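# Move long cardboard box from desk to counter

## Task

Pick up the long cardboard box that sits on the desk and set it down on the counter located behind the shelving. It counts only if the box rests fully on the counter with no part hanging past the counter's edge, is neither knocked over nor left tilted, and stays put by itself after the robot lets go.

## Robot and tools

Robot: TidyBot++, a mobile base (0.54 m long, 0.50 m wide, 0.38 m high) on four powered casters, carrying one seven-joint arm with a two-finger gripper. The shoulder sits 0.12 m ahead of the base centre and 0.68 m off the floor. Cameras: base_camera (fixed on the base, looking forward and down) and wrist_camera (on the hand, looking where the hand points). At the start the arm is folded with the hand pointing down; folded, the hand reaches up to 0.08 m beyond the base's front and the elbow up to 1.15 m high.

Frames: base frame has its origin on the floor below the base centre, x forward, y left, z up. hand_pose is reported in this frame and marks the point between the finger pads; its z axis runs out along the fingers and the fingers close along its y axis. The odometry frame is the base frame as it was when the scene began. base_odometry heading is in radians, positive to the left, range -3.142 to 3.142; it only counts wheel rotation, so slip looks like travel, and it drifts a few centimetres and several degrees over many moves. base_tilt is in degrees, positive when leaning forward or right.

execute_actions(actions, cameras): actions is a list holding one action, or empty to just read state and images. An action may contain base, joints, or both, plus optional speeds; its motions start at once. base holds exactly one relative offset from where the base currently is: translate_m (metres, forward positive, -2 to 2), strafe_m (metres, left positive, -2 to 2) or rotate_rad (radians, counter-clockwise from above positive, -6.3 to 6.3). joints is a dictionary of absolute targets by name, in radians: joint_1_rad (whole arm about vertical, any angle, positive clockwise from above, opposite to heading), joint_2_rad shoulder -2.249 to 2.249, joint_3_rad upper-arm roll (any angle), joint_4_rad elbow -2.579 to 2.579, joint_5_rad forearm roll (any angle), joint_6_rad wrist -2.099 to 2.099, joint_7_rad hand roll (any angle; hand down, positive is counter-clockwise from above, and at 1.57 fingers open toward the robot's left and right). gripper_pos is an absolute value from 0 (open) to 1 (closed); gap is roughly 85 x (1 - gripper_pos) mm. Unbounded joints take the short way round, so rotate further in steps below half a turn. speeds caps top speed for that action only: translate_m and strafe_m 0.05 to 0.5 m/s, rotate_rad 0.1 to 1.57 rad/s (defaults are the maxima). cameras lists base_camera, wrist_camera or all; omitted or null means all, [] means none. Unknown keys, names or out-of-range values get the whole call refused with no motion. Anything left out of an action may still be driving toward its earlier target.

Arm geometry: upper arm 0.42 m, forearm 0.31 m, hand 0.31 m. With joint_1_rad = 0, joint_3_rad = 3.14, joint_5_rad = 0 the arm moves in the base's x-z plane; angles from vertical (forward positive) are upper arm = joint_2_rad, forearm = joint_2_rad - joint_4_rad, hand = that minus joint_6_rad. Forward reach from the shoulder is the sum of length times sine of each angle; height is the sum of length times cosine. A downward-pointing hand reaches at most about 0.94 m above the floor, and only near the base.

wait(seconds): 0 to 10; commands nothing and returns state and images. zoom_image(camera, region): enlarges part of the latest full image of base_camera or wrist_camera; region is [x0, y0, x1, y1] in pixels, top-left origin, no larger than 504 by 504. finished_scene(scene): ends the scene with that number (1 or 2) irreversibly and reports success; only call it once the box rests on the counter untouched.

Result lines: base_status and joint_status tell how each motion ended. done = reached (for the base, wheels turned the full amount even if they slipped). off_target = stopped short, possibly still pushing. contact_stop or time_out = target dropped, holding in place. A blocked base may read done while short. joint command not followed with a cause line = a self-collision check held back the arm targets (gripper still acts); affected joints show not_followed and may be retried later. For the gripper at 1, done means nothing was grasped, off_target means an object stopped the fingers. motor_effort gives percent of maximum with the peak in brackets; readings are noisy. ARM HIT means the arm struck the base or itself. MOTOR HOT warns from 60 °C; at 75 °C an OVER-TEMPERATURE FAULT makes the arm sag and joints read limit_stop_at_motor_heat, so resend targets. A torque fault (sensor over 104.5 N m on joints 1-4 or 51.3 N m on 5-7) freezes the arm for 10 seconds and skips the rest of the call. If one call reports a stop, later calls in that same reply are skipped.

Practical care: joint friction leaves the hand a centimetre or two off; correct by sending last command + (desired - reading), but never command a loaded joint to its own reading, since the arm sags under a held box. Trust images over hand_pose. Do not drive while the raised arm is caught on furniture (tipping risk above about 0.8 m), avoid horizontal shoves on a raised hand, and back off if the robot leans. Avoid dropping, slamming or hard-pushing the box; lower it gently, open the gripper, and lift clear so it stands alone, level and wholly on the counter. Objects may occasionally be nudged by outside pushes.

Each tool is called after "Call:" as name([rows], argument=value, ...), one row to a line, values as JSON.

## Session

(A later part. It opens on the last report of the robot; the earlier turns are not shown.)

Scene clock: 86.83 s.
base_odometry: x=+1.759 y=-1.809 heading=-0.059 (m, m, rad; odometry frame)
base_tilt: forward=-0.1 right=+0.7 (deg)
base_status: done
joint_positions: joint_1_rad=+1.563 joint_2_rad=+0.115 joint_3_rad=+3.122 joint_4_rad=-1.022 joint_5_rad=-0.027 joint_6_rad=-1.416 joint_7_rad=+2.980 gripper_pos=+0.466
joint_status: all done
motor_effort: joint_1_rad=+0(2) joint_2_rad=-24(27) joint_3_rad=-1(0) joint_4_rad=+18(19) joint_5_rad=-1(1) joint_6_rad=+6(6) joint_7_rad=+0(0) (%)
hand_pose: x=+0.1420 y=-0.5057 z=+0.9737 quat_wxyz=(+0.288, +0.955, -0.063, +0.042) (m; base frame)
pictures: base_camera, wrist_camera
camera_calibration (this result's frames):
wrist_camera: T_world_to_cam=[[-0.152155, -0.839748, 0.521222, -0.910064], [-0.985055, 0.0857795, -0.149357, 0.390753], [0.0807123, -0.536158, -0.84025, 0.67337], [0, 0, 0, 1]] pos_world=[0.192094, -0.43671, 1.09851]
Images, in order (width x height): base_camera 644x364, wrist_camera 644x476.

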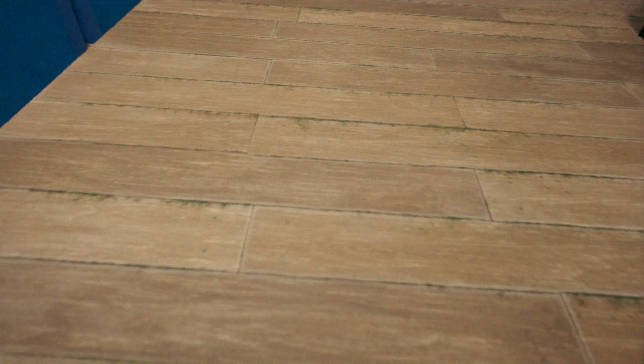

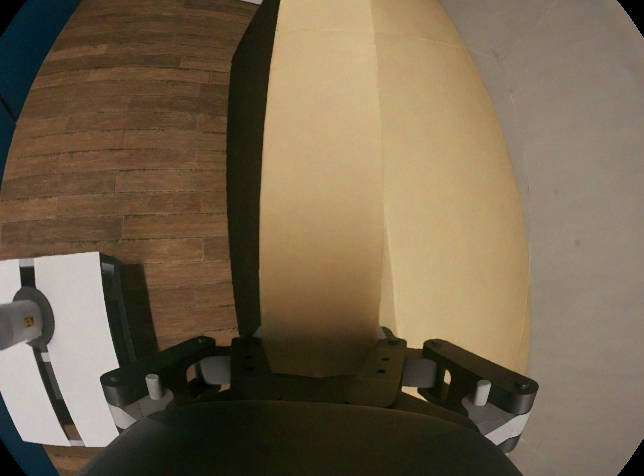

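Call:
execute_actions([
  {"base":{"rotate_rad":0.08}},
], cameras=[])

Call:
execute_actions([
  {"base":{"strafe_m":-0.27},"speeds":{"strafe_m":0.15}},
])

Scene clock: 88.03 s.
base_odometry: x=+1.760 y=-1.809 heading=+0.021 (m, m, rad; odometry frame)
base_tilt: forward=-0.1 right=+0.7 (deg)
base_status: done
joint_positions: joint_1_rad=+1.565 joint_2_rad=+0.111 joint_3_rad=+3.122 joint_4_rad=-1.022 joint_5_rad=-0.027 joint_6_rad=-1.416 joint_7_rad=+2.980 gripper_pos=+0.466
joint_status: not commanded
motor_effort: joint_1_rad=+0(2) joint_2_rad=-24(25) joint_3_rad=-2(3) joint_4_rad=+18(18) joint_5_rad=-1(2) joint_6_rad=+5(6) joint_7_rad=+0(0) (%)
hand_pose: x=+0.1408 y=-0.5047 z=+0.9755 quat_wxyz=(+0.290, +0.954, -0.064, +0.042) (m; base frame)
pictures: none
No camera images: the call's "cameras" was empty. Leave "cameras" out to get every camera's image.

Scene clock: 90.50 s.
base_odometry: x=+1.765 y=-2.079 heading=+0.021 (m, m, rad; odometry frame)
base_tilt: forward=-0.1 right=+0.7 (deg)
base_status: done
joint_positions: joint_1_rad=+1.572 joint_2_rad=+0.097 joint_3_rad=+3.122 joint_4_rad=-1.005 joint_5_rad=-0.027 joint_6_rad=-1.418 joint_7_rad=+2.983 gripper_pos=+0.466
joint_status: not commanded
motor_effort: joint_1_rad=+0(3) joint_2_rad=-21(23) joint_3_rad=-2(4) joint_4_rad=+17(23) joint_5_rad=-2(5) joint_6_rad=+5(17) joint_7_rad=-1(14) (%)
hand_pose: x=+0.1375 y=-0.5018 z=+0.9895 quat_wxyz=(+0.303, +0.950, -0.065, +0.041) (m; base frame)
pictures: base_camera, wrist_camera
camera_calibration (this result's frames):
wrist_camera: T_world_to_cam=[[-0.156592, -0.822154, 0.547304, -0.932144], [-0.984735, 0.0873207, -0.150575, 0.390299], [0.0760047, -0.562528, -0.823277, 0.659708], [0, 0, 0, 1]] pos_world=[0.188234, -0.429343, 1.11206]
Images, in order (width x height): base_camera 644x364, wrist_camera 644x476.

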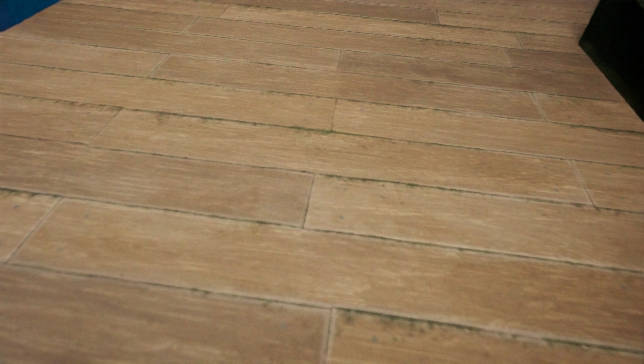

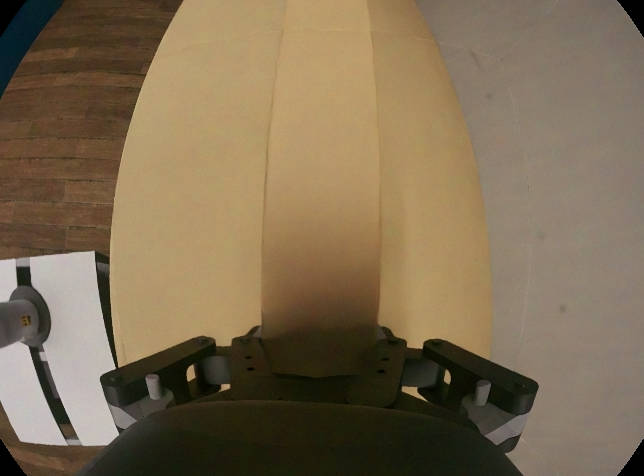

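Call:
execute_actions([
  {"joints":{"gripper_pos":0}},
], cameras=[])

Call:
execute_actions([
  {"joints":{"joint_2_rad":-0.25,"joint_6_rad":-1.2}},
], cameras=["wrist_camera"])

Scene clock: 92.03 s.
base_odometry: x=+1.765 y=-2.079 heading=+0.021 (m, m, rad; odometry frame)
base_tilt: forward=-0.1 right=+0.7 (deg)
base_status: not commanded
joint_positions: joint_1_rad=+1.572 joint_2_rad=+0.097 joint_3_rad=+3.122 joint_4_rad=-1.005 joint_5_rad=-0.027 joint_6_rad=-1.418 joint_7_rad=+2.983 gripper_pos=+0.000
joint_status: all done
motor_effort: joint_1_rad=+0(0) joint_2_rad=-22(23) joint_3_rad=-1(2) joint_4_rad=+17(18) joint_5_rad=-1(3) joint_6_rad=+4(5) joint_7_rad=+0(0) (%)
hand_pose: x=+0.1375 y=-0.5019 z=+0.9895 quat_wxyz=(+0.303, +0.950, -0.065, +0.041) (m; base frame)
pictures: none
No camera images: the call's "cameras" was empty. Leave "cameras" out to get every camera's image.

Scene clock: 93.80 s.
base_odometry: x=+1.765 y=-2.079 heading=+0.021 (m, m, rad; odometry frame)
base_tilt: forward=-0.1 right=+0.7 (deg)
base_status: not commanded
joint_positions: joint_1_rad=+1.572 joint_2_rad=-0.255 joint_3_rad=+3.122 joint_4_rad=-1.005 joint_5_rad=-0.027 joint_6_rad=-1.218 joint_7_rad=+2.983 gripper_pos=+0.000
joint_status: all done
motor_effort: joint_1_rad=+0(1) joint_2_rad=-7(24) joint_3_rad=-1(1) joint_4_rad=+16(18) joint_5_rad=-1(1) joint_6_rad=+8(8) joint_7_rad=+0(0) (%)
hand_pose: x=+0.1380 y=-0.3946 z=+1.1986 quat_wxyz=(+0.551, +0.831, -0.054, +0.060) (m; base frame)
pictures: wrist_camera
camera_calibration (this result's frames):
wrist_camera: T_world_to_cam=[[-0.16416, -0.411949, 0.896297, -1.21371], [-0.983411, -0.0027347, -0.181372, 0.414145], [0.0771674, -0.911203, -0.404667, 0.252622], [0, 0, 0, 1]] pos_world=[0.188539, -0.268663, 1.26518]
Images, in order (width x height): wrist_camera 644x476.

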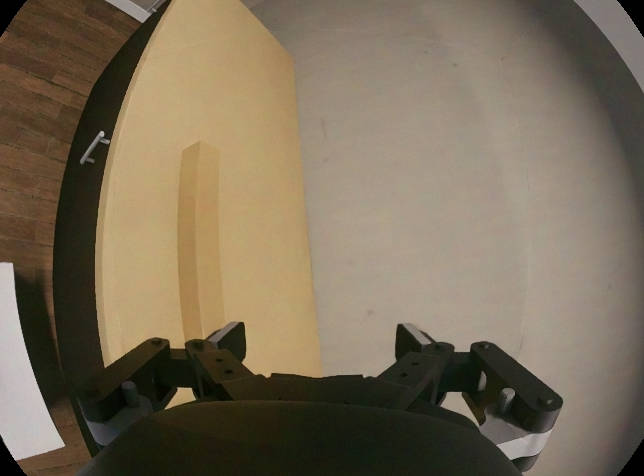

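Call:
finished_scene(scene=1)

The scene is finished: the task was done.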